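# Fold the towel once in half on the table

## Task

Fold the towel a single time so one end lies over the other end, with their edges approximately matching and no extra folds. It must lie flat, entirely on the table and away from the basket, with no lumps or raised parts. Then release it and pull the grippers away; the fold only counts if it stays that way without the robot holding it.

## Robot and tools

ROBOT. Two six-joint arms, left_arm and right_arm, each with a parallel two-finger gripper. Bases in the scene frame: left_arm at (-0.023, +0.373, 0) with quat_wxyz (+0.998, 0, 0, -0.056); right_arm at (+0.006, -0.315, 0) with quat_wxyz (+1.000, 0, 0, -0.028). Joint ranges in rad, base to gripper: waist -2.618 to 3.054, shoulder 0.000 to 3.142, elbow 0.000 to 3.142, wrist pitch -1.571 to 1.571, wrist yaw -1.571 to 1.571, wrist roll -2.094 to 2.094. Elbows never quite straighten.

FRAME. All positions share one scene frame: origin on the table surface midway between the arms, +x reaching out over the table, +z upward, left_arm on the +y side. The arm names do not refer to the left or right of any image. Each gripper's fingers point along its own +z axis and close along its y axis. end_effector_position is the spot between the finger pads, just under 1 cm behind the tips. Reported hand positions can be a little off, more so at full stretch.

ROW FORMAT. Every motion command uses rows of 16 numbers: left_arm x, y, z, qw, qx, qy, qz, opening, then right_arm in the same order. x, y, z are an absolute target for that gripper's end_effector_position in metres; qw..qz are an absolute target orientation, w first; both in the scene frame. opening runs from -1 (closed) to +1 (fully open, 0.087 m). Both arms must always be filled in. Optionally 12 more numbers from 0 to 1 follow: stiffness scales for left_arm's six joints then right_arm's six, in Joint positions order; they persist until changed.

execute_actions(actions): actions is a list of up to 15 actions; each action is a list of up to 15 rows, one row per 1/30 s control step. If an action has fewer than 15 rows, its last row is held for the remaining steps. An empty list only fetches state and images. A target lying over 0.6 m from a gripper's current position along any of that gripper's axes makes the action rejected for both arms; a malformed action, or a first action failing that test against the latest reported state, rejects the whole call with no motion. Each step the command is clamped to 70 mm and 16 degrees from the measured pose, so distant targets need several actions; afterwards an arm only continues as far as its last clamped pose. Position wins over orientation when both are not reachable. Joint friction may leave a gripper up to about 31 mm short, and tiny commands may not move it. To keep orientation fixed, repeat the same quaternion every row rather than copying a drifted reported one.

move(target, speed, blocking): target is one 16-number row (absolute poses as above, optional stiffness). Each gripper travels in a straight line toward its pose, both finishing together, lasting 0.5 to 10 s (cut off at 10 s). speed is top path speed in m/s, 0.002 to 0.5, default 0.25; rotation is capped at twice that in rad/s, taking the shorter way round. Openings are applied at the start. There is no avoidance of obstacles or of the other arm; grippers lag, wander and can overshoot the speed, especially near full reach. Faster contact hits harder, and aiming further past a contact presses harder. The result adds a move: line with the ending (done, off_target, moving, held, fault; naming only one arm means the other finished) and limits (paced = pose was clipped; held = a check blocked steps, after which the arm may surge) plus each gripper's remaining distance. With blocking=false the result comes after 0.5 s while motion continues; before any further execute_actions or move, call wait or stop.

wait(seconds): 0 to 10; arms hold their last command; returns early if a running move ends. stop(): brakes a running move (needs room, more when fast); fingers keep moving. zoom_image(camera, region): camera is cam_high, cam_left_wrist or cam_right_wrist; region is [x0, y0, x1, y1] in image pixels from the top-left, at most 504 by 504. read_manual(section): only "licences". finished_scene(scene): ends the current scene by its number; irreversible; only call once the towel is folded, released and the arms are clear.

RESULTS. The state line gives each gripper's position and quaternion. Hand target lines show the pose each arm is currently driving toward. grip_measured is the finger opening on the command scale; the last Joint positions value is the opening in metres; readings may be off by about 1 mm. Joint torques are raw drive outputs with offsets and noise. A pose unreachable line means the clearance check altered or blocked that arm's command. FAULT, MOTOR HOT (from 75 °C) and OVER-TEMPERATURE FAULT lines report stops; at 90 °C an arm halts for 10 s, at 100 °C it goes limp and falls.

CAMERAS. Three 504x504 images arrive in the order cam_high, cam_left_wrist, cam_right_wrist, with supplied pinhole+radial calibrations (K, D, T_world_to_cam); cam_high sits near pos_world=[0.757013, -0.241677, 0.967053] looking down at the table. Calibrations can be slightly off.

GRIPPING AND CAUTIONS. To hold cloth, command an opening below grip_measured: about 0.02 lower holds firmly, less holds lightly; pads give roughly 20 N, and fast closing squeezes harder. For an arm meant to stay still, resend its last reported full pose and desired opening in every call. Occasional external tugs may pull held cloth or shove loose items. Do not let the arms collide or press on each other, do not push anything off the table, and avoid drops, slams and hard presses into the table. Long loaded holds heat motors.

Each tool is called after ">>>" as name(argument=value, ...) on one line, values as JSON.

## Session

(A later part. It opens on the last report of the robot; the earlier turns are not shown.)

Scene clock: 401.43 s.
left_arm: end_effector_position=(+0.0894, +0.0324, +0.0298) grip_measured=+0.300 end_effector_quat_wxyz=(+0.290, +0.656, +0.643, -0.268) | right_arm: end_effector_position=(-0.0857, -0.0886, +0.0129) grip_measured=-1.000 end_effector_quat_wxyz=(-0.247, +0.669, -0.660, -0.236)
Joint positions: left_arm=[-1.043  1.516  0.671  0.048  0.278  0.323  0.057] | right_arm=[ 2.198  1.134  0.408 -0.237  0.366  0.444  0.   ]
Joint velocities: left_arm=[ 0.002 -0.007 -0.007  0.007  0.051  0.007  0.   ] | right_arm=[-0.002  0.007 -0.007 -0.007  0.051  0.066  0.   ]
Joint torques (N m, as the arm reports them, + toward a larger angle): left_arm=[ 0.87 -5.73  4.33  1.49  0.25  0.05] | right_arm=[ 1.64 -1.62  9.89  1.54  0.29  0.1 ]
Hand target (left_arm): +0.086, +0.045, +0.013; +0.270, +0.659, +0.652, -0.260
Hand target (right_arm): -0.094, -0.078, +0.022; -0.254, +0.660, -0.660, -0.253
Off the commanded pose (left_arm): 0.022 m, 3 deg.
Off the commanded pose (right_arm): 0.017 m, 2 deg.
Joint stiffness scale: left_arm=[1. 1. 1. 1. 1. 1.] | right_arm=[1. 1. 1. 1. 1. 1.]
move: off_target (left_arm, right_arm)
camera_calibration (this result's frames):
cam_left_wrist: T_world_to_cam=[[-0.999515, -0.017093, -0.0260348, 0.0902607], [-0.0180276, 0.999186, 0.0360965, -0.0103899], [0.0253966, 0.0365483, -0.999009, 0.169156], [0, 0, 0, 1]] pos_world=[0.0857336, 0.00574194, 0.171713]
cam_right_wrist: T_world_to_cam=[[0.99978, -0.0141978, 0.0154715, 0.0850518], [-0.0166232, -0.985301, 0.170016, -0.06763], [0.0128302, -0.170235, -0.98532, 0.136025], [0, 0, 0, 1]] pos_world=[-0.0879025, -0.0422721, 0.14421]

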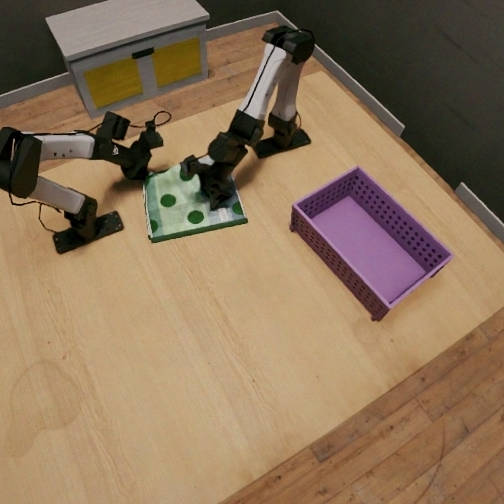

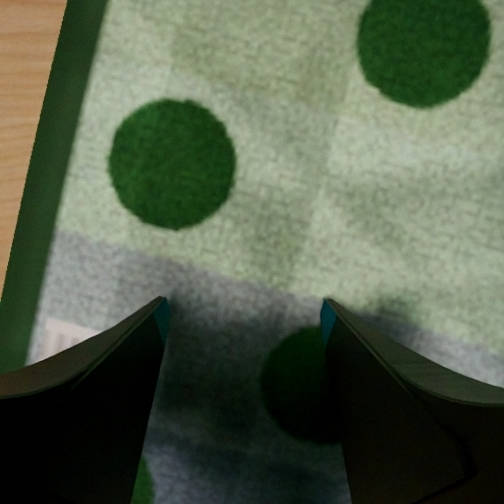

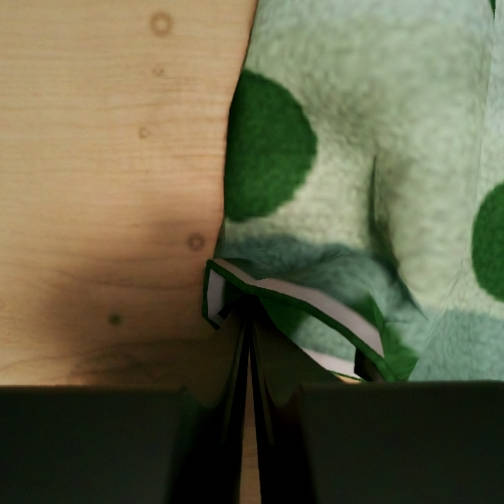

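>>> move(target=[0.05,0.13,0.13,0.2534,0.6602,0.6602,-0.2534,-0.4,-0.08,-0.125,0.07,0.2534,-0.6602,0.6602,0.2534,-1], speed=0.2)

>>> move(target=[-0.03,0.175,0.14,0.2534,0.6602,0.6602,-0.2534,-0.4,-0.07,-0.13,0.12,0.2534,-0.6602,0.6602,0.2534,-0.4], speed=0.2)

>>> zoom_image(camera="cam_high", region=[120, 120, 270, 270])

Scene clock: 417.67 s.
left_arm: end_effector_position=(+0.0454, +0.1317, +0.1209) grip_measured=-0.400 end_effector_quat_wxyz=(+0.245, +0.663, +0.661, -0.251) | right_arm: end_effector_position=(-0.0768, -0.1282, +0.0575) grip_measured=-1.000 end_effector_quat_wxyz=(-0.249, +0.668, -0.661, -0.236)
Joint positions: left_arm=[-1.043  0.985  0.765 -0.681  0.278  0.322  0.026] | right_arm=[ 2.304  0.85   0.486 -0.635  0.427  0.54   0.   ]
Joint velocities: left_arm=[-0.017 -0.002  0.002 -0.037  0.022 -0.037  0.001] | right_arm=[-0.012  0.002 -0.017 -0.007 -0.007  0.051  0.   ]
Joint torques (N m, as the arm reports them, + toward a larger angle): left_arm=[ 0.99 -4.06  9.62  1.23  0.27  0.02] | right_arm=[ 1.6  -2.12 10.38  1.19  0.31  0.1 ]
Hand target (left_arm): +0.047, +0.132, +0.129; +0.253, +0.660, +0.660, -0.254
Hand target (right_arm): -0.081, -0.124, +0.070; -0.254, +0.660, -0.660, -0.253
Off the commanded pose (left_arm): 0.010 m, 1 deg.
Off the commanded pose (right_arm): 0.013 m, 2 deg.
Joint stiffness scale: left_arm=[1. 1. 1. 1. 1. 1.] | right_arm=[1. 1. 1. 1. 1. 1.]
move: off_target (right_arm)
camera_calibration (this result's frames):
cam_left_wrist: T_world_to_cam=[[-0.999734, -0.0174011, 0.0151096, 0.0454634], [-0.0152681, 0.991221, 0.131327, -0.124278], [-0.0172622, 0.131062, -0.991224, 0.246161], [0, 0, 0, 1]] pos_world=[0.0478031, 0.0917162, 0.259634]
cam_right_wrist: T_world_to_cam=[[0.999748, -0.0157283, 0.0160344, 0.0747002], [-0.0181968, -0.985666, 0.167724, -0.114186], [0.0131666, -0.167973, -0.985704, 0.173434], [0, 0, 0, 1]] pos_world=[-0.0790427, -0.082242, 0.188908]

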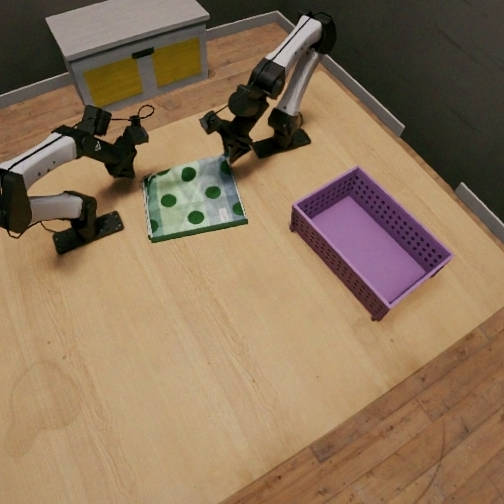

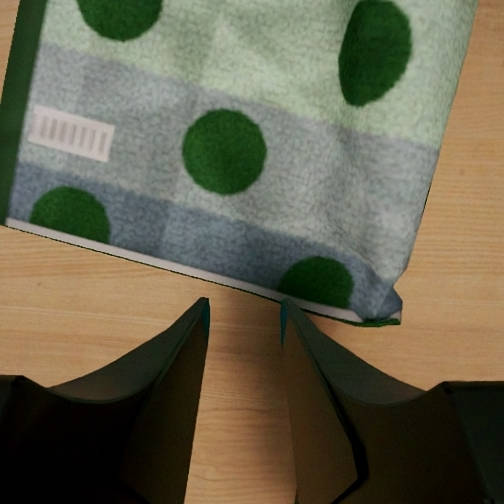

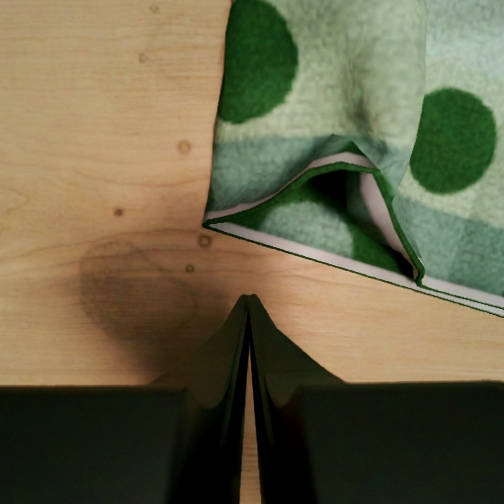

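Scene clock: 418.90 s.
left_arm: end_effector_position=(-0.0308, +0.1677, +0.1478) grip_measured=-0.400 end_effector_quat_wxyz=(+0.257, +0.656, +0.659, -0.264) | right_arm: end_effector_position=(-0.0706, -0.1317, +0.1099) grip_measured=-0.400 end_effector_quat_wxyz=(-0.252, +0.664, -0.661, -0.242)
Joint positions: left_arm=[-1.515  0.726  0.765 -0.855 -0.03  -0.048  0.026] | right_arm=[ 2.293  0.797  0.672 -0.854  0.427  0.529  0.026]
Joint velocities: left_arm=[-0.007 -0.012 -0.007 -0.037  0.007 -0.037 -0.002] | right_arm=[ 0.002  0.002  0.002  0.007 -0.051 -0.051  0.   ]
Joint torques (N m, as the arm reports them, + toward a larger angle): left_arm=[-0.62 -1.71  6.04  1.33 -0.07 -0.03] | right_arm=[-0.34 -1.49 10.1   1.28  0.14 -0.08]
Hand target (left_arm): -0.031, +0.175, +0.139; +0.250, +0.660, +0.661, -0.255
Hand target (right_arm): -0.071, -0.129, +0.120; -0.254, +0.660, -0.660, -0.254
Off the commanded pose (left_arm): 0.011 m, 1 deg.
Off the commanded pose (right_arm): 0.010 m, 1 deg.
Joint stiffness scale: left_arm=[1. 1. 1. 1. 1. 1.] | right_arm=[1. 1. 1. 1. 1. 1.]
move: off_target (left_arm)
camera_calibration (this result's frames):
cam_left_wrist: T_world_to_cam=[[-0.999561, -0.0222726, 0.0195526, -0.0303106], [-0.020333, 0.995332, 0.0943404, -0.159994], [-0.0215626, 0.0939014, -0.995348, 0.273599], [0, 0, 0, 1]] pos_world=[-0.0276509, 0.132881, 0.288012]
cam_right_wrist: T_world_to_cam=[[0.999752, -0.0193411, 0.0110793, 0.0677192], [-0.0208112, -0.987972, 0.153226, -0.125171], [0.00798251, -0.153419, -0.988129, 0.226249], [0, 0, 0, 1]] pos_world=[-0.0721134, -0.0876453, 0.241992]

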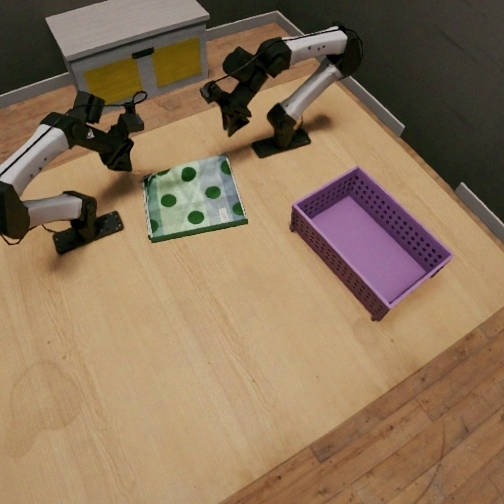

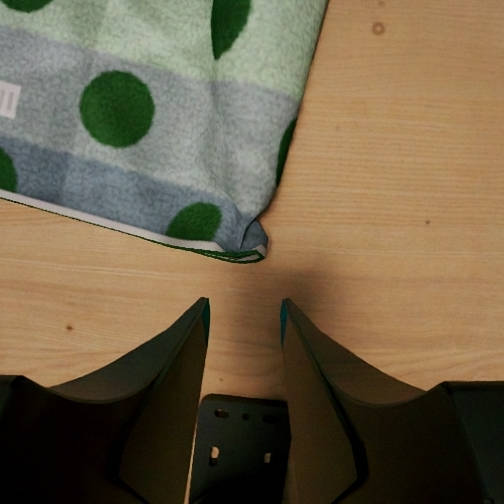

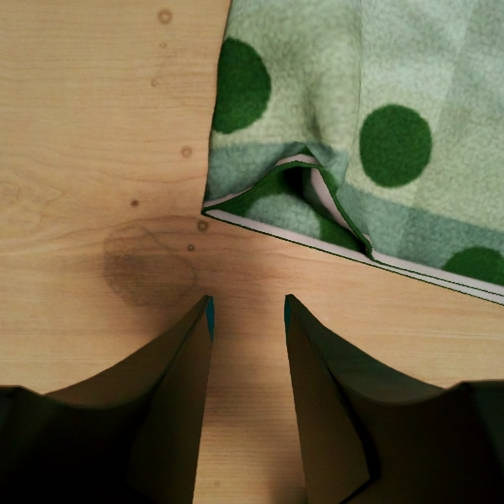

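Region (120, 120, 270, 270) of cam_high's 504x504 image, scaled by 3.360, with more detail than that image has.

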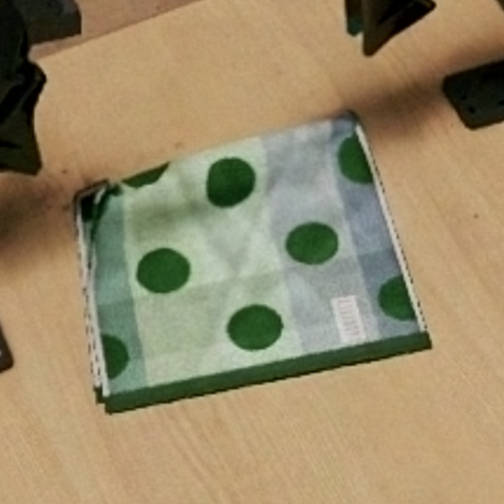

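>>> execute_actions(actions=[])

Scene clock: 434.53 s.
left_arm: end_effector_position=(-0.0305, +0.1677, +0.1478) grip_measured=-0.400 end_effector_quat_wxyz=(+0.257, +0.655, +0.660, -0.264) | right_arm: end_effector_position=(-0.0705, -0.1318, +0.1099) grip_measured=-0.400 end_effector_quat_wxyz=(-0.252, +0.665, -0.661, -0.242)
Joint positions: left_arm=[-1.515  0.726  0.765 -0.856 -0.031 -0.049  0.026] | right_arm=[ 2.293  0.797  0.672 -0.855  0.427  0.529  0.026]
Joint velocities: left_arm=[-0.012 -0.002  0.002  0.022 -0.081 -0.022 -0.001] | right_arm=[-0.007  0.032  0.007 -0.022  0.007 -0.037 -0.001]
Joint torques (N m, as the arm reports them, + toward a larger angle): left_arm=[-0.64 -1.71  5.98  1.38 -0.02 -0.07] | right_arm=[-0.34 -1.49 10.09  1.24  0.14 -0.08]
Hand target (left_arm): -0.031, +0.175, +0.139; +0.250, +0.660, +0.661, -0.255
Hand target (right_arm): -0.071, -0.129, +0.120; -0.254, +0.660, -0.660, -0.254
Off the commanded pose (left_arm): 0.011 m, 1 deg.
Off the commanded pose (right_arm): 0.010 m, 1 deg.
Joint stiffness scale: left_arm=[1. 1. 1. 1. 1. 1.] | right_arm=[1. 1. 1. 1. 1. 1.]
camera_calibration (this result's frames):
cam_left_wrist: T_world_to_cam=[[-0.999511, -0.024695, 0.0191803, -0.0295701], [-0.0227735, 0.99525, 0.0946461, -0.160155], [-0.0214265, 0.094163, -0.995326, 0.273507], [0, 0, 0, 1]] pos_world=[-0.0273426, 0.13291, 0.287954]
cam_right_wrist: T_world_to_cam=[[0.999746, -0.0193343, 0.0115625, 0.0675606], [-0.0208836, -0.98788, 0.153809, -0.125345], [0.00844856, -0.154011, -0.988033, 0.226092], [0, 0, 0, 1]] pos_world=[-0.0720712, -0.0876988, 0.241885]

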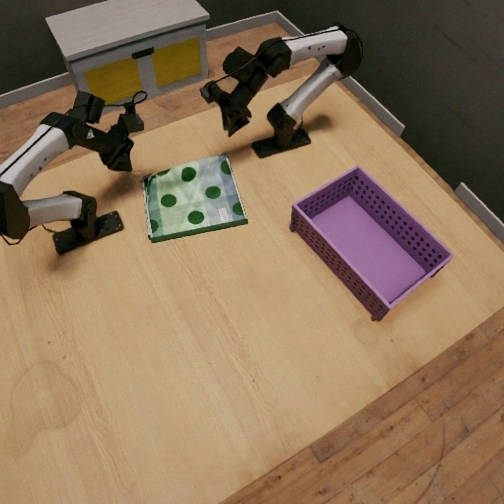

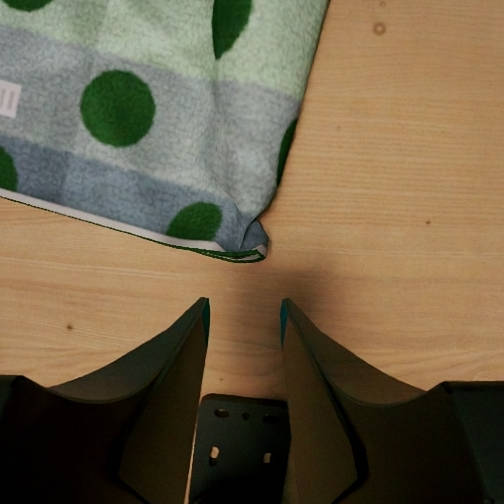

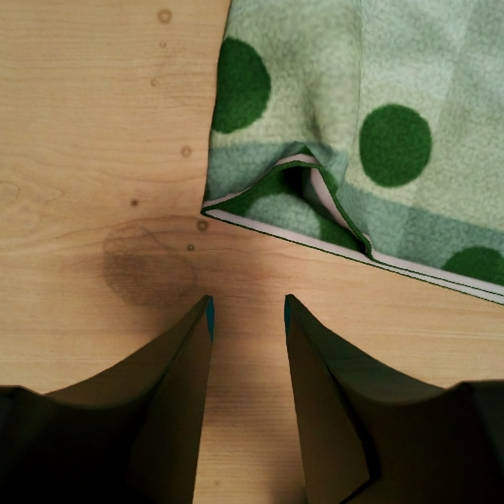

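>>> zoom_image(camera="cam_high", region=[120, 130, 270, 260])

Region (120, 130, 270, 260) of cam_high's 504x504 image, scaled by 3.360, with more detail than that image has; it fills the top 437 rows of this view, and the rest is white.

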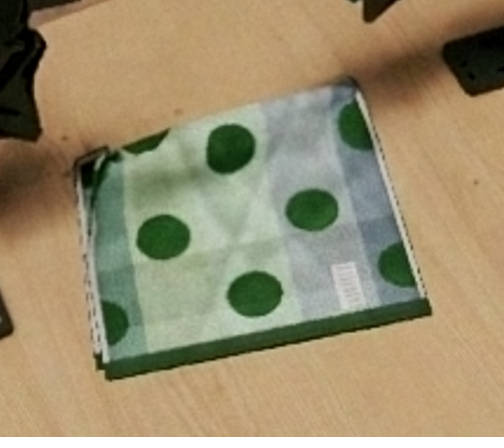

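>>> move(target=[0.142,0.100,0.075,0.1881,0.7545,0.579,-0.2452,1,0.078,-0.141,0.065,0.2452,-0.579,0.7545,0.1881,1], speed=0.2)

Scene clock: 465.43 s.
left_arm: end_effector_position=(+0.1415, +0.1012, +0.0748) grip_measured=+0.989 end_effector_quat_wxyz=(+0.196, +0.756, +0.577, -0.239) | right_arm: end_effector_position=(+0.0777, -0.1423, +0.0723) grip_measured=+0.987 end_effector_quat_wxyz=(+0.250, -0.575, +0.755, +0.193)
Joint positions: left_arm=[-0.739  1.492  0.982 -0.662  0.5    0.883  0.087] | right_arm=[ 1.147  0.717  0.519 -0.741 -0.13  -0.167  0.087]
Joint velocities: left_arm=[ 0.022 -0.022  0.007  0.037  0.022  0.022  0.   ] | right_arm=[ 0.007 -0.007  0.007 -0.066 -0.051 -0.037 -0.   ]
Joint torques (N m, as the arm reports them, + toward a larger angle): left_arm=[ 0.97 -5.65  9.18  0.86  0.52  0.08] | right_arm=[-0.4   1.34  6.41  1.56 -0.16 -0.04]
Hand target (left_arm): +0.145, +0.100, +0.076; +0.193, +0.755, +0.579, -0.242
Hand target (right_arm): +0.078, -0.143, +0.066; +0.242, -0.577, +0.755, +0.194
Off the commanded pose (left_arm): 0.001 m, 1 deg.
Off the commanded pose (right_arm): 0.007 m, 1 deg.
Joint stiffness scale: left_arm=[1. 1. 1. 1. 1. 1.] | right_arm=[1. 1. 1. 1. 1. 1.]
move: done
camera_calibration (this result's frames):
cam_left_wrist: T_world_to_cam=[[-0.972047, 0.234344, -0.0143796, 0.114498], [0.225728, 0.949645, 0.217306, -0.122891], [0.0645798, 0.207986, -0.975998, 0.18568], [0, 0, 0, 1]] pos_world=[0.127047, 0.0512522, 0.209575]
cam_right_wrist: T_world_to_cam=[[0.958862, -0.283763, -0.00789771, -0.113465], [-0.274868, -0.935036, 0.223956, -0.104595], [-0.0709351, -0.212572, -0.974567, 0.182951], [0, 0, 0, 1]] pos_world=[0.0930248, -0.0911068, 0.200826]

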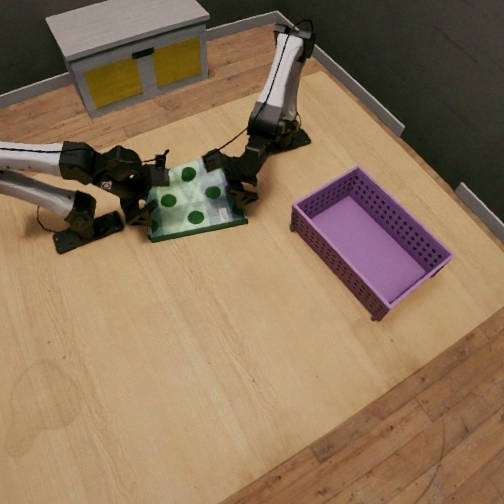

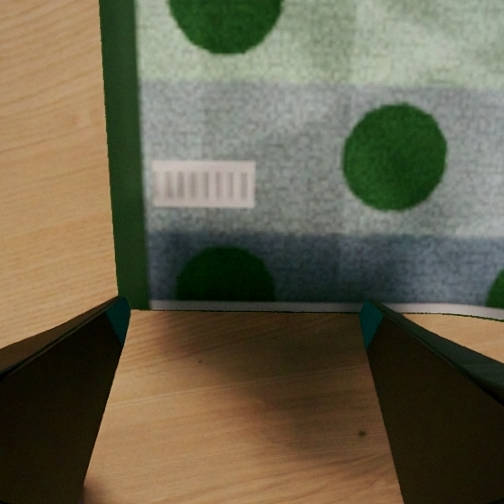

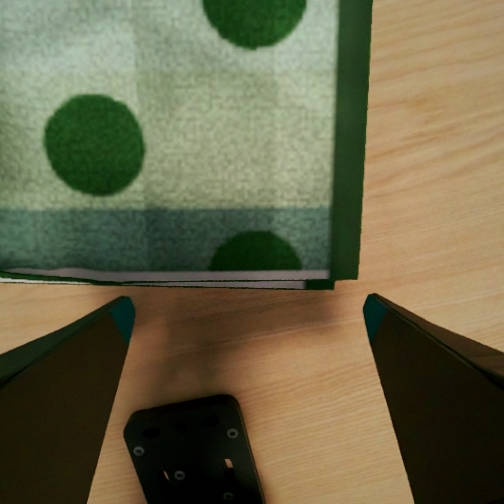

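>>> move(target=[0.143,0.103,0.006,0.1881,0.7545,0.579,-0.2452,1,0.069,-0.134,-0.006,0.2452,-0.579,0.7545,0.1881,1], speed=0.08)

Scene clock: 471.77 s.
left_arm: end_effector_position=(+0.1475, +0.0926, +0.0240) grip_measured=+0.989 end_effector_quat_wxyz=(+0.207, +0.756, +0.570, -0.245) | right_arm: end_effector_position=(+0.0721, -0.1256, +0.0110) grip_measured=+0.987 end_effector_quat_wxyz=(+0.264, -0.577, +0.745, +0.205)
Joint positions: left_arm=[-0.735  1.595  0.853 -0.408  0.517  0.891  0.087] | right_arm=[ 1.235  0.794  0.271 -0.372 -0.087 -0.108  0.087]
Joint velocities: left_arm=[-0.017 -0.012 -0.007 -0.007  0.051  0.022  0.001] | right_arm=[-0.007  0.032 -0.002  0.037 -0.007 -0.007  0.001]
Joint torques (N m, as the arm reports them, + toward a larger angle): left_arm=[ 1.05 -5.25  4.05  1.15  0.42  0.06] | right_arm=[1.63 1.54 4.9  1.48 0.14 0.11]
Hand target (left_arm): +0.143, +0.102, +0.007; +0.188, +0.755, +0.579, -0.245
Hand target (right_arm): +0.068, -0.137, -0.005; +0.245, -0.580, +0.754, +0.187
Off the commanded pose (left_arm): 0.021 m, 2 deg.
Off the commanded pose (right_arm): 0.019 m, 3 deg.
Joint stiffness scale: left_arm=[1. 1. 1. 1. 1. 1.] | right_arm=[1. 1. 1. 1. 1. 1.]
move: off_target (left_arm, right_arm)
camera_calibration (this result's frames):
cam_left_wrist: T_world_to_cam=[[-0.969935, 0.241747, -0.0279961, 0.120966], [0.232063, 0.953406, 0.192781, -0.105695], [0.0732958, 0.180488, -0.980842, 0.138903], [0, 0, 0, 1]] pos_world=[0.131676, 0.0464566, 0.160005]
cam_right_wrist: T_world_to_cam=[[0.963201, -0.268748, -0.00427882, -0.102317], [-0.263276, -0.946556, 0.186328, -0.0787003], [-0.0541253, -0.178345, -0.982478, 0.129547], [0, 0, 0, 1]] pos_world=[0.0848442, -0.0788878, 0.141504]

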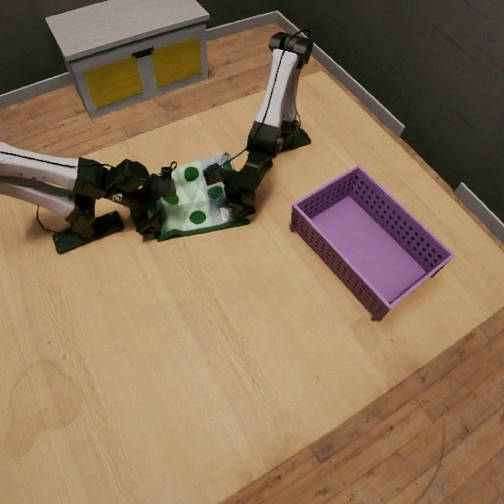

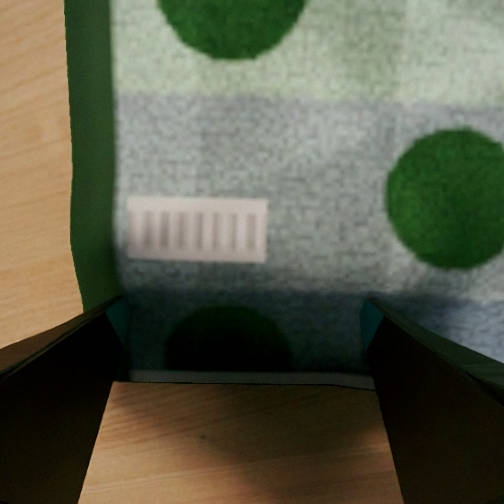

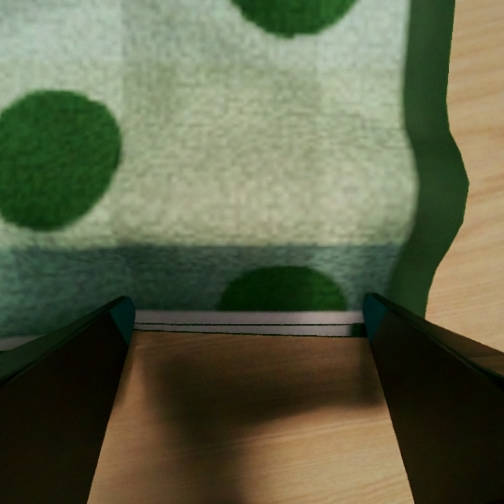

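>>> execute_actions(actions=[[[0.143,0.103,0.006,0.1881,0.7545,0.579,-0.2452,1,0.069,-0.134,0.045,0.2452,-0.579,0.7545,0.1881,1]],[[0.143,0.103,0.006,0.1881,0.7545,0.579,-0.2452,1,0.075,-0.108,0.04,0.2452,-0.579,0.7545,0.1881,1]],[[0.143,0.103,0.006,0.1881,0.7545,0.579,-0.2452,1,0.075,-0.112,0.03,0.2452,-0.579,0.7545,0.1881,1],[0.143,0.103,0.006,0.1881,0.7545,0.579,-0.2452,1,0.075,-0.112,0.026,0.2452,-0.579,0.7545,0.1881,1],[0.143,0.103,0.006,0.1881,0.7545,0.579,-0.2452,1,0.075,-0.113,0.022,0.2452,-0.579,0.7545,0.1881,1],[0.143,0.103,0.006,0.1881,0.7545,0.579,-0.2452,1,0.075,-0.114,0.018,0.2452,-0.579,0.7545,0.1881,1],[0.143,0.103,0.006,0.1881,0.7545,0.579,-0.2452,1,0.075,-0.115,0.014,0.2452,-0.579,0.7545,0.1881,1],[0.143,0.103,0.006,0.1881,0.7545,0.579,-0.2452,1,0.075,-0.116,0.010,0.2452,-0.579,0.7545,0.1881,1],[0.143,0.103,0.006,0.1881,0.7545,0.579,-0.2452,1,0.074,-0.118,0.006,0.2452,-0.579,0.7545,0.1881,1],[0.143,0.103,0.006,0.1881,0.7545,0.579,-0.2452,1,0.074,-0.120,0.002,0.2452,-0.579,0.7545,0.1881,1],[0.143,0.103,0.006,0.1881,0.7545,0.579,-0.2452,1,0.073,-0.122,-0.002,0.2452,-0.579,0.7545,0.1881,1],[0.143,0.103,0.006,0.1881,0.7545,0.579,-0.2452,1,0.072,-0.125,-0.006,0.2452,-0.579,0.7545,0.1881,1]]])

Scene clock: 481.27 s.
left_arm: end_effector_position=(+0.1488, +0.0912, +0.0247) grip_measured=+0.989 end_effector_quat_wxyz=(+0.211, +0.756, +0.569, -0.245) | right_arm: end_effector_position=(+0.0735, -0.1151, +0.0103) grip_measured=+0.987 end_effector_quat_wxyz=(+0.257, -0.577, +0.749, +0.199)
Joint positions: left_arm=[-0.735  1.595  0.853 -0.4    0.517  0.891  0.087] | right_arm=[ 1.259  0.891  0.303 -0.322 -0.069 -0.086  0.087]
Joint velocities: left_arm=[ 0.002  0.007 -0.007  0.037 -0.051  0.037  0.   ] | right_arm=[-0.002 -0.002 -0.046  0.154 -0.037 -0.051  0.   ]
Joint torques (N m, as the arm reports them, + toward a larger angle): left_arm=[ 1.03 -5.67  3.82  1.08  0.41  0.04] | right_arm=[ 0.19 -0.92  4.14  1.29  0.03 -0.03]
Hand target (left_arm): +0.143, +0.103, +0.007; +0.188, +0.754, +0.579, -0.245
Hand target (right_arm): +0.071, -0.127, -0.005; +0.245, -0.579, +0.755, +0.188
Off the commanded pose (left_arm): 0.023 m, 3 deg.
Off the commanded pose (right_arm): 0.019 m, 2 deg.
Joint stiffness scale: left_arm=[1. 1. 1. 1. 1. 1.] | right_arm=[1. 1. 1. 1. 1. 1.]
camera_calibration (this result's frames):
cam_left_wrist: T_world_to_cam=[[-0.969769, 0.241559, -0.0345957, 0.122668], [0.231051, 0.954549, 0.188288, -0.104616], [0.078506, 0.174603, -0.981504, 0.13944], [0, 0, 0, 1]] pos_world=[0.132185, 0.0458823, 0.160803]
cam_right_wrist: T_world_to_cam=[[0.962002, -0.272994, -0.0051895, -0.101186], [-0.266257, -0.942132, 0.203703, -0.0676751], [-0.060499, -0.194581, -0.979019, 0.129414], [0, 0, 0, 1]] pos_world=[0.0871518, -0.0662006, 0.139959]

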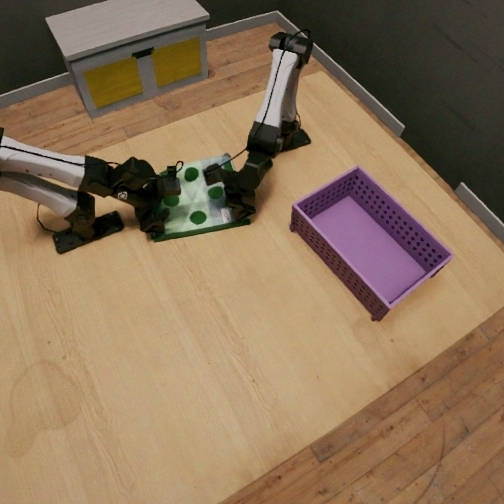

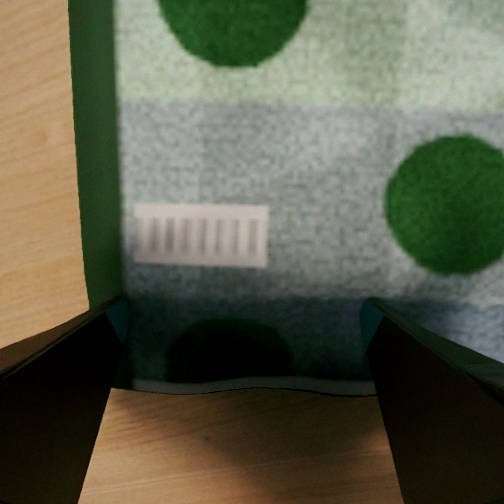

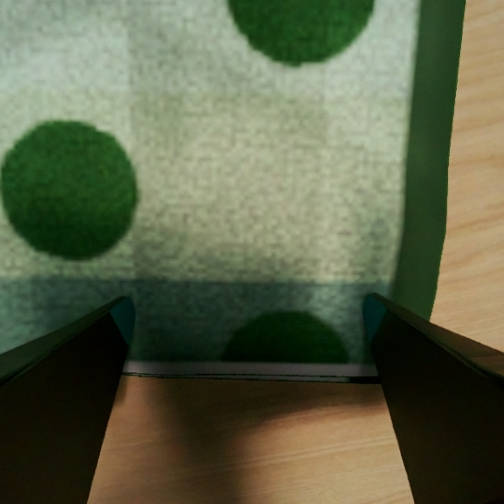

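>>> execute_actions(actions=[[[0.141,0.107,0.0,0.1881,0.7545,0.579,-0.2452,0.95,0.071,-0.130,-0.008,0.2452,-0.579,0.7545,0.1881,0.95],[0.141,0.107,0.0,0.1881,0.7545,0.579,-0.2452,0.93,0.071,-0.130,-0.008,0.2452,-0.579,0.7545,0.1881,0.93],[0.141,0.107,0.0,0.1881,0.7545,0.579,-0.2452,0.91,0.071,-0.130,-0.008,0.2452,-0.579,0.7545,0.1881,0.91],[0.141,0.107,0.0,0.1881,0.7545,0.579,-0.2452,0.88,0.071,-0.130,-0.008,0.2452,-0.579,0.7545,0.1881,0.88],[0.141,0.107,0.0,0.1881,0.7545,0.579,-0.2452,0.84,0.071,-0.130,-0.008,0.2452,-0.579,0.7545,0.1881,0.84],[0.141,0.107,0.0,0.1881,0.7545,0.579,-0.2452,0.8,0.071,-0.130,-0.008,0.2452,-0.579,0.7545,0.1881,0.8],[0.141,0.107,0.0,0.1881,0.7545,0.579,-0.2452,0.75,0.071,-0.130,-0.008,0.2452,-0.579,0.7545,0.1881,0.75],[0.141,0.107,0.0,0.1881,0.7545,0.579,-0.2452,0.7,0.071,-0.130,-0.008,0.2452,-0.579,0.7545,0.1881,0.7],[0.141,0.107,0.0,0.1881,0.7545,0.579,-0.2452,0.65,0.071,-0.130,-0.008,0.2452,-0.579,0.7545,0.1881,0.65],[0.141,0.107,0.0,0.1881,0.7545,0.579,-0.2452,0.6,0.071,-0.130,-0.008,0.2452,-0.579,0.7545,0.1881,0.6],[0.141,0.107,0.0,0.1881,0.7545,0.579,-0.2452,0.55,0.071,-0.130,-0.008,0.2452,-0.579,0.7545,0.1881,0.55],[0.141,0.107,0.0,0.1881,0.7545,0.579,-0.2452,0.5,0.071,-0.130,-0.008,0.2452,-0.579,0.7545,0.1881,0.5],[0.141,0.107,0.0,0.1881,0.7545,0.579,-0.2452,0.45,0.071,-0.130,-0.008,0.2452,-0.579,0.7545,0.1881,0.45],[0.141,0.107,0.0,0.1881,0.7545,0.579,-0.2452,0.4,0.071,-0.130,-0.008,0.2452,-0.579,0.7545,0.1881,0.4],[0.141,0.107,0.0,0.1881,0.7545,0.579,-0.2452,0.35,0.071,-0.130,-0.008,0.2452,-0.579,0.7545,0.1881,0.35]],[[0.141,0.107,0.0,0.1881,0.7545,0.579,-0.2452,0.3,0.071,-0.130,-0.008,0.2452,-0.579,0.7545,0.1881,0.3],[0.141,0.107,0.0,0.1881,0.7545,0.579,-0.2452,0.25,0.071,-0.130,-0.008,0.2452,-0.579,0.7545,0.1881,0.25],[0.141,0.107,0.0,0.1881,0.7545,0.579,-0.2452,0.2,0.071,-0.130,-0.008,0.2452,-0.579,0.7545,0.1881,0.2],[0.141,0.107,0.0,0.1881,0.7545,0.579,-0.2452,0.15,0.071,-0.130,-0.008,0.2452,-0.579,0.7545,0.1881,0.15],[0.141,0.107,0.0,0.1881,0.7545,0.579,-0.2452,0.1,0.071,-0.130,-0.008,0.2452,-0.579,0.7545,0.1881,0.1],[0.141,0.107,0.0,0.1881,0.7545,0.579,-0.2452,0.05,0.071,-0.130,-0.008,0.2452,-0.579,0.7545,0.1881,0.05],[0.141,0.107,0.0,0.1881,0.7545,0.579,-0.2452,0.0,0.071,-0.130,-0.008,0.2452,-0.579,0.7545,0.1881,0.0],[0.141,0.107,0.0,0.1881,0.7545,0.579,-0.2452,-0.05,0.071,-0.130,-0.008,0.2452,-0.579,0.7545,0.1881,-0.05],[0.141,0.107,0.0,0.1881,0.7545,0.579,-0.2452,-0.1,0.071,-0.130,-0.008,0.2452,-0.579,0.7545,0.1881,-0.1],[0.141,0.107,0.0,0.1881,0.7545,0.579,-0.2452,-0.15,0.071,-0.130,-0.008,0.2452,-0.579,0.7545,0.1881,-0.15],[0.141,0.107,0.0,0.1881,0.7545,0.579,-0.2452,-0.2,0.071,-0.130,-0.008,0.2452,-0.579,0.7545,0.1881,-0.2],[0.141,0.107,0.0,0.1881,0.7545,0.579,-0.2452,-0.25,0.071,-0.130,-0.008,0.2452,-0.579,0.7545,0.1881,-0.25],[0.141,0.107,0.0,0.1881,0.7545,0.579,-0.2452,-0.3,0.071,-0.130,-0.008,0.2452,-0.579,0.7545,0.1881,-0.3],[0.141,0.107,0.0,0.1881,0.7545,0.579,-0.2452,-0.35,0.071,-0.130,-0.008,0.2452,-0.579,0.7545,0.1881,-0.35],[0.141,0.107,0.0,0.1881,0.7545,0.579,-0.2452,-0.4,0.071,-0.130,-0.008,0.2452,-0.579,0.7545,0.1881,-0.4]]])

Scene clock: 497.10 s.
left_arm: end_effector_position=(+0.1466, +0.0883, +0.0226) grip_measured=-0.376 end_effector_quat_wxyz=(+0.220, +0.754, +0.562, -0.257) | right_arm: end_effector_position=(+0.0757, -0.1093, +0.0113) grip_measured=-0.375 end_effector_quat_wxyz=(+0.275, -0.573, +0.742, +0.210)
Joint positions: left_arm=[-0.731  1.595  0.83  -0.359  0.546  0.891  0.027] | right_arm=[ 1.259  0.878  0.279 -0.268 -0.069 -0.086  0.027]
Joint velocities: left_arm=[-0.002 -0.012  0.007 -0.022  0.037 -0.051 -0.04 ] | right_arm=[ 0.012 -0.012  0.012 -0.007  0.007  0.022 -0.042]
Joint torques (N m, as the arm reports them, + toward a larger angle): left_arm=[ 1.01 -5.94  3.3   0.91  0.1   0.1 ] | right_arm=[-0.42 -0.66  4.39  1.15  0.06 -0.05]
Hand target (left_arm): +0.140, +0.107, +0.001; +0.188, +0.755, +0.579, -0.246
Hand target (right_arm): +0.070, -0.129, -0.008; +0.245, -0.579, +0.755, +0.189
Off the commanded pose (left_arm): 0.030 m, 4 deg.
Off the commanded pose (right_arm): 0.029 m, 5 deg.
Joint stiffness scale: left_arm=[1. 1. 1. 1. 1. 1.] | right_arm=[1. 1. 1. 1. 1. 1.]
camera_calibration (this result's frames):
cam_left_wrist: T_world_to_cam=[[-0.967909, 0.248836, -0.0351129, 0.120348], [0.240537, 0.957816, 0.157259, -0.101899], [0.0727634, 0.143766, -0.986933, 0.14181], [0, 0, 0, 1]] pos_world=[0.130677, 0.0472661, 0.160207]
cam_right_wrist: T_world_to_cam=[[0.962053, -0.272862, -0.00115527, -0.101773], [-0.269169, -0.949709, 0.160001, -0.0619839], [-0.0447553, -0.153618, -0.987116, 0.135049], [0, 0, 0, 1]] pos_world=[0.087271, -0.0658906, 0.143109]

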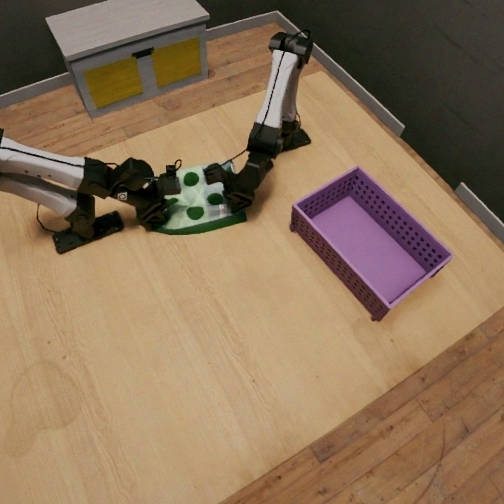

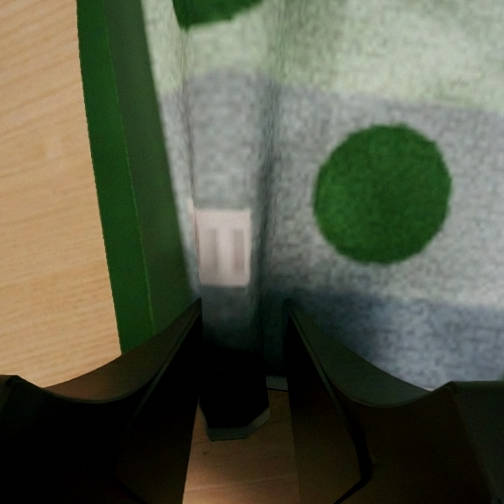

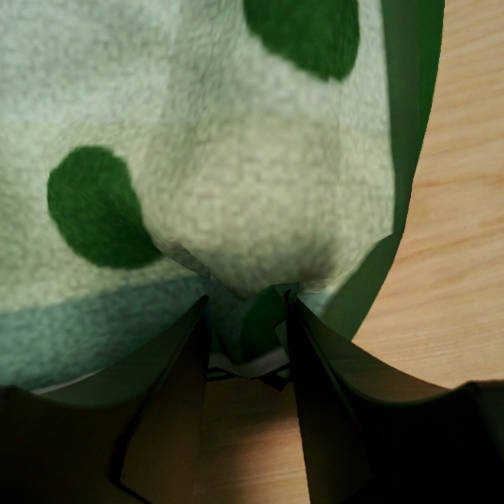

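>>> execute_actions(actions=[[[0.141,0.107,0.0,0.1881,0.7545,0.579,-0.2452,-0.45,0.069,-0.135,-0.006,0.2452,-0.579,0.7545,0.1881,-0.45],[0.141,0.107,0.0,0.1881,0.7545,0.579,-0.2452,-0.5,0.069,-0.135,-0.006,0.2452,-0.579,0.7545,0.1881,-0.5],[0.141,0.107,0.0,0.1881,0.7545,0.579,-0.2452,-0.55,0.069,-0.135,-0.006,0.2452,-0.579,0.7545,0.1881,-0.55],[0.141,0.107,0.0,0.1881,0.7545,0.579,-0.2452,-0.6,0.069,-0.135,-0.006,0.2452,-0.579,0.7545,0.1881,-0.6],[0.141,0.107,0.0,0.1881,0.7545,0.579,-0.2452,-0.65,0.069,-0.135,-0.006,0.2452,-0.579,0.7545,0.1881,-0.65],[0.141,0.107,0.0,0.1881,0.7545,0.579,-0.2452,-0.7,0.069,-0.135,-0.006,0.2452,-0.579,0.7545,0.1881,-0.7],[0.141,0.107,0.0,0.1881,0.7545,0.579,-0.2452,-0.74,0.069,-0.135,-0.006,0.2452,-0.579,0.7545,0.1881,-0.74],[0.141,0.107,0.0,0.1881,0.7545,0.579,-0.2452,-0.78,0.069,-0.135,-0.006,0.2452,-0.579,0.7545,0.1881,-0.78],[0.141,0.107,0.0,0.1881,0.7545,0.579,-0.2452,-0.82,0.069,-0.135,-0.006,0.2452,-0.579,0.7545,0.1881,-0.82],[0.141,0.107,0.0,0.1881,0.7545,0.579,-0.2452,-0.86,0.069,-0.135,-0.006,0.2452,-0.579,0.7545,0.1881,-0.86],[0.141,0.107,0.0,0.1881,0.7545,0.579,-0.2452,-0.9,0.069,-0.135,-0.006,0.2452,-0.579,0.7545,0.1881,-0.9],[0.141,0.107,0.0,0.1881,0.7545,0.579,-0.2452,-0.93,0.069,-0.135,-0.006,0.2452,-0.579,0.7545,0.1881,-0.93],[0.141,0.107,0.0,0.1881,0.7545,0.579,-0.2452,-0.97,0.069,-0.135,-0.006,0.2452,-0.579,0.7545,0.1881,-0.97]],[[0.146,0.095,0.05,0.1881,0.7545,0.579,-0.2452,-0.97,0.076,-0.118,0.04,0.2452,-0.579,0.7545,0.1881,-0.97]],[[0.146,0.097,0.085,0.1881,0.7545,0.579,-0.2452,-0.97,0.076,-0.120,0.075,0.2452,-0.579,0.7545,0.1881,-0.97]]])

Scene clock: 507.00 s.
left_arm: end_effector_position=(+0.1460, +0.0932, +0.0815) grip_measured=-0.861 end_effector_quat_wxyz=(+0.196, +0.753, +0.575, -0.251) | right_arm: end_effector_position=(+0.0755, -0.1144, +0.0684) grip_measured=-0.827 end_effector_quat_wxyz=(+0.248, -0.579, +0.753, +0.191)
Joint positions: left_arm=[-0.731  1.523  1.032 -0.682  0.528  0.886  0.006] | right_arm=[ 1.253  0.855  0.54  -0.622 -0.068 -0.091  0.008]
Joint velocities: left_arm=[ 0.007 -0.012 -0.012 -0.095 -0.022 -0.051 -0.001] | right_arm=[-0.007 -0.002  0.007 -0.081  0.066 -0.022 -0.001]
Joint torques (N m, as the arm reports them, + toward a larger angle): left_arm=[ 0.28 -8.45  8.85  0.68  0.27  0.03] | right_arm=[-0.44 -2.26 10.26  0.97 -0.05 -0.03]
Hand target (left_arm): +0.145, +0.098, +0.085; +0.188, +0.754, +0.579, -0.245
Hand target (right_arm): +0.076, -0.119, +0.075; +0.245, -0.579, +0.754, +0.188
Off the commanded pose (left_arm): 0.005 m, 1 deg.
Off the commanded pose (right_arm): 0.009 m, 1 deg.
Joint stiffness scale: left_arm=[1. 1. 1. 1. 1. 1.] | right_arm=[1. 1. 1. 1. 1. 1.]
camera_calibration (this result's frames):
cam_left_wrist: T_world_to_cam=[[-0.971213, 0.238211, -0.000345779, 0.11923], [0.233447, 0.952073, 0.197635, -0.117507], [0.0474081, 0.191865, -0.980276, 0.197901], [0, 0, 0, 1]] pos_world=[0.133847, 0.0455035, 0.217262]
cam_right_wrist: T_world_to_cam=[[0.96111, -0.276137, -0.00388892, -0.103066], [-0.267949, -0.935835, 0.228948, -0.0792486], [-0.0668603, -0.219002, -0.973431, 0.183821], [0, 0, 0, 1]] pos_world=[0.0901136, -0.0623666, 0.19668]

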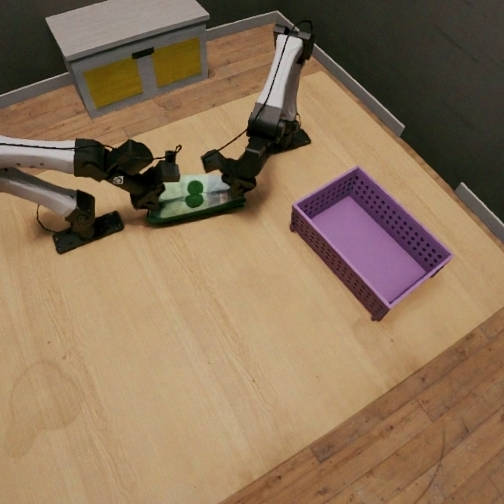

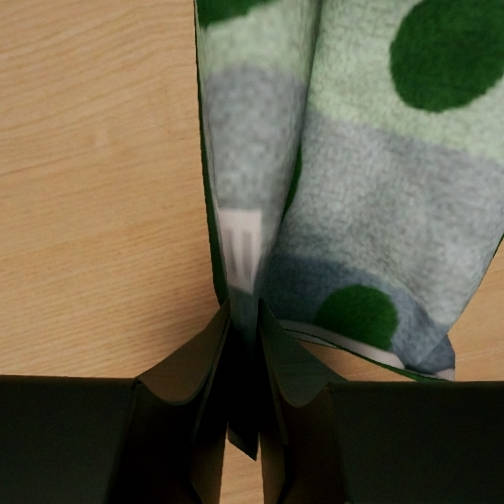

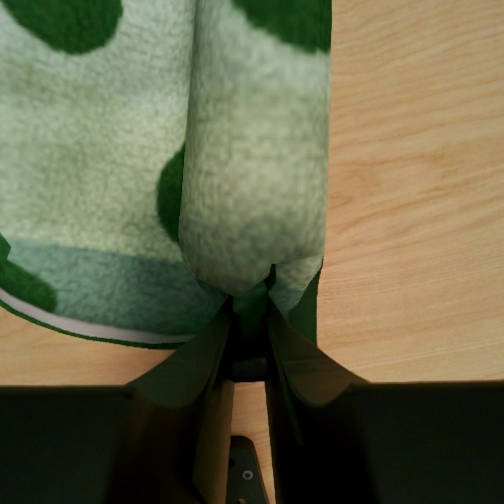

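>>> move(target=[0.135,0.100,0.25,0.1881,0.7545,0.579,-0.2452,-0.97,0.068,-0.120,0.24,0.2452,-0.579,0.7545,0.1881,-0.97], speed=0.15)

>>> zoom_image(camera="cam_high", region=[90, 90, 290, 260])

Scene clock: 510.83 s.
left_arm: end_effector_position=(+0.1345, +0.0989, +0.2514) grip_measured=-0.861 end_effector_quat_wxyz=(+0.205, +0.754, +0.572, -0.251) | right_arm: end_effector_position=(+0.0725, -0.1094, +0.2401) grip_measured=-0.835 end_effector_quat_wxyz=(+0.258, -0.577, +0.748, +0.200)
Joint positions: left_arm=[-0.749  1.518  1.711 -1.339  0.52   0.868  0.006] | right_arm=[ 1.28   1.     1.286 -1.193 -0.057 -0.07   0.007]
Joint velocities: left_arm=[-0.012 -0.012 -0.007 -0.022 -0.095 -0.051 -0.001] | right_arm=[ 0.002 -0.007  0.002 -0.037  0.066  0.007  0.   ]
Joint torques (N m, as the arm reports them, + toward a larger angle): left_arm=[-0.11 -6.01  8.66  0.7   0.26 -0.04] | right_arm=[ 1.59 -0.41  9.16  0.97  0.12  0.11]
Hand target (left_arm): +0.132, +0.103, +0.250; +0.189, +0.754, +0.579, -0.246
Hand target (right_arm): +0.069, -0.117, +0.241; +0.246, -0.579, +0.754, +0.188
Off the commanded pose (left_arm): 0.002 m, 2 deg.
Off the commanded pose (right_arm): 0.011 m, 2 deg.
Joint stiffness scale: left_arm=[1. 1. 1. 1. 1. 1.] | right_arm=[1. 1. 1. 1. 1. 1.]
move: off_target (right_arm)
camera_calibration (this result's frames):
cam_left_wrist: T_world_to_cam=[[-0.970834, 0.239256, -0.0154343, 0.110348], [0.232213, 0.954368, 0.187774, -0.151346], [0.0596562, 0.178714, -0.982091, 0.364003], [0, 0, 0, 1]] pos_world=[0.120559, 0.0529857, 0.387606]
cam_right_wrist: T_world_to_cam=[[0.962219, -0.272232, -0.00500842, -0.0974605], [-0.265646, -0.942658, 0.202058, -0.109156], [-0.0597279, -0.193094, -0.979361, 0.355568], [0, 0, 0, 1]] pos_world=[0.0860187, -0.0607711, 0.369798]

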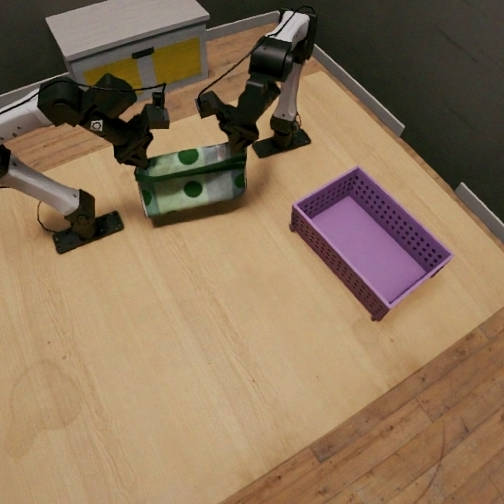

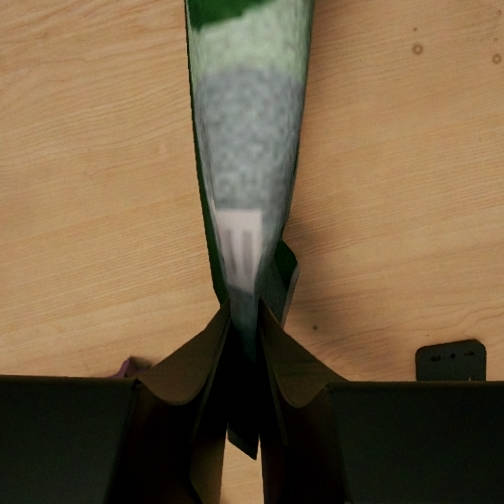

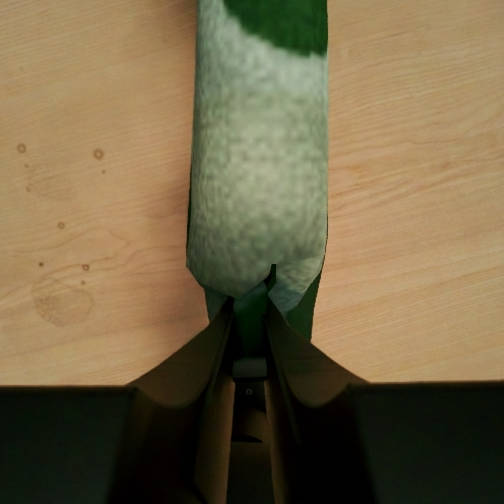

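Region (90, 90, 290, 260) of cam_high's 504x504 image, scaled by 2.520, with more detail than that image has; it fills the top 428 rows of this view, and the rest is white.

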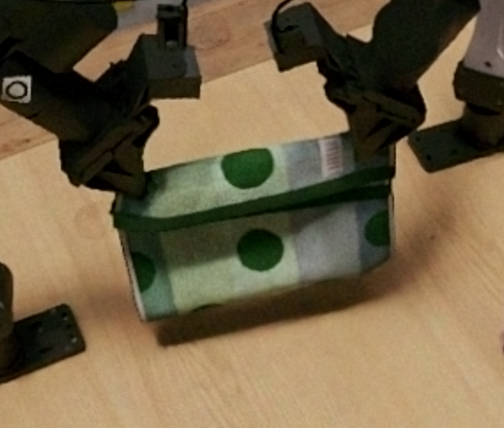

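>>> move(target=[0.075,0.116,0.205,0.1881,0.7545,0.579,-0.2452,-0.97,0.010,-0.104,0.195,0.2452,-0.579,0.7545,0.1881,-0.97], speed=0.15)

>>> zoom_image(camera="cam_high", region=[90, 90, 290, 260])

Scene clock: 518.00 s.
left_arm: end_effector_position=(+0.0786, +0.1064, +0.2109) grip_measured=-0.861 end_effector_quat_wxyz=(+0.195, +0.754, +0.573, -0.255) | right_arm: end_effector_position=(+0.0100, -0.0972, +0.2013) grip_measured=-0.835 end_effector_quat_wxyz=(+0.251, -0.578, +0.751, +0.196)
Joint positions: left_arm=[-0.907  1.317  1.367 -1.139  0.46   0.708  0.006] | right_arm=[ 1.717  0.973  1.118 -1.096  0.204  0.285  0.007]
Joint velocities: left_arm=[ 0.002 -0.007  0.002 -0.037 -0.022 -0.066 -0.001] | right_arm=[-0.002 -0.007  0.012  0.007 -0.022  0.022 -0.001]
Joint torques (N m, as the arm reports them, + toward a larger angle): left_arm=[-0.14 -7.62  5.02  1.05  0.17 -0.09] | right_arm=[ 1.61 -2.25  5.55  1.22  0.18  0.11]
Hand target (left_arm): +0.075, +0.115, +0.205; +0.187, +0.754, +0.579, -0.247
Hand target (right_arm): +0.009, -0.104, +0.195; +0.245, -0.580, +0.754, +0.186
Off the commanded pose (left_arm): 0.012 m, 2 deg.
Off the commanded pose (right_arm): 0.009 m, 1 deg.
Joint stiffness scale: left_arm=[1. 1. 1. 1. 1. 1.] | right_arm=[1. 1. 1. 1. 1. 1.]
move: off_target (left_arm)
camera_calibration (this result's frames):
cam_left_wrist: T_world_to_cam=[[-0.969598, 0.244675, 0.00377576, 0.0489573], [0.240743, 0.951022, 0.193909, -0.139579], [0.0438539, 0.188923, -0.981012, 0.326216], [0, 0, 0, 1]] pos_world=[0.0667657, 0.0591345, 0.346903]
cam_right_wrist: T_world_to_cam=[[0.961651, -0.274154, -0.00820901, -0.0337503], [-0.265849, -0.939045, 0.21799, -0.109229], [-0.0674716, -0.207448, -0.975916, 0.31421], [0, 0, 0, 1]] pos_world=[0.0246178, -0.0466415, 0.330177]

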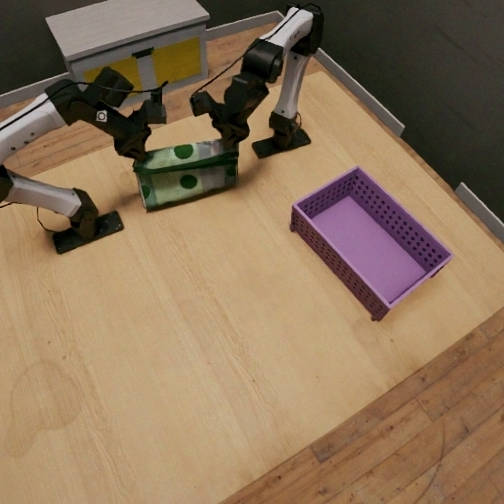

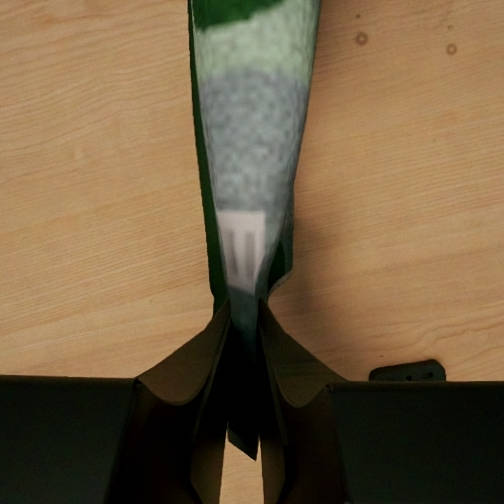

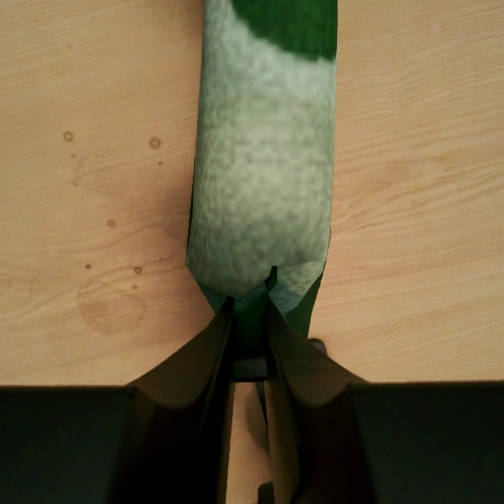

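Region (90, 90, 290, 260) of cam_high's 504x504 image, scaled by 2.520, with more detail than that image has; it fills the top 428 rows of this view, and the rest is white.

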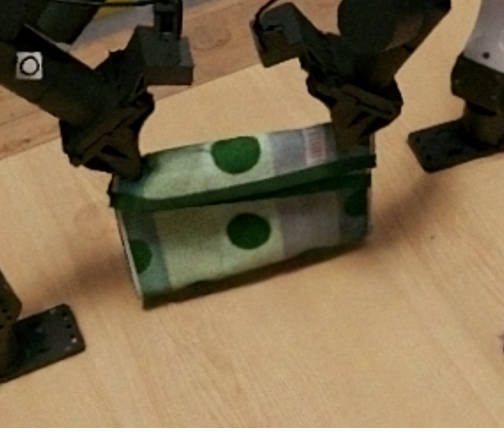

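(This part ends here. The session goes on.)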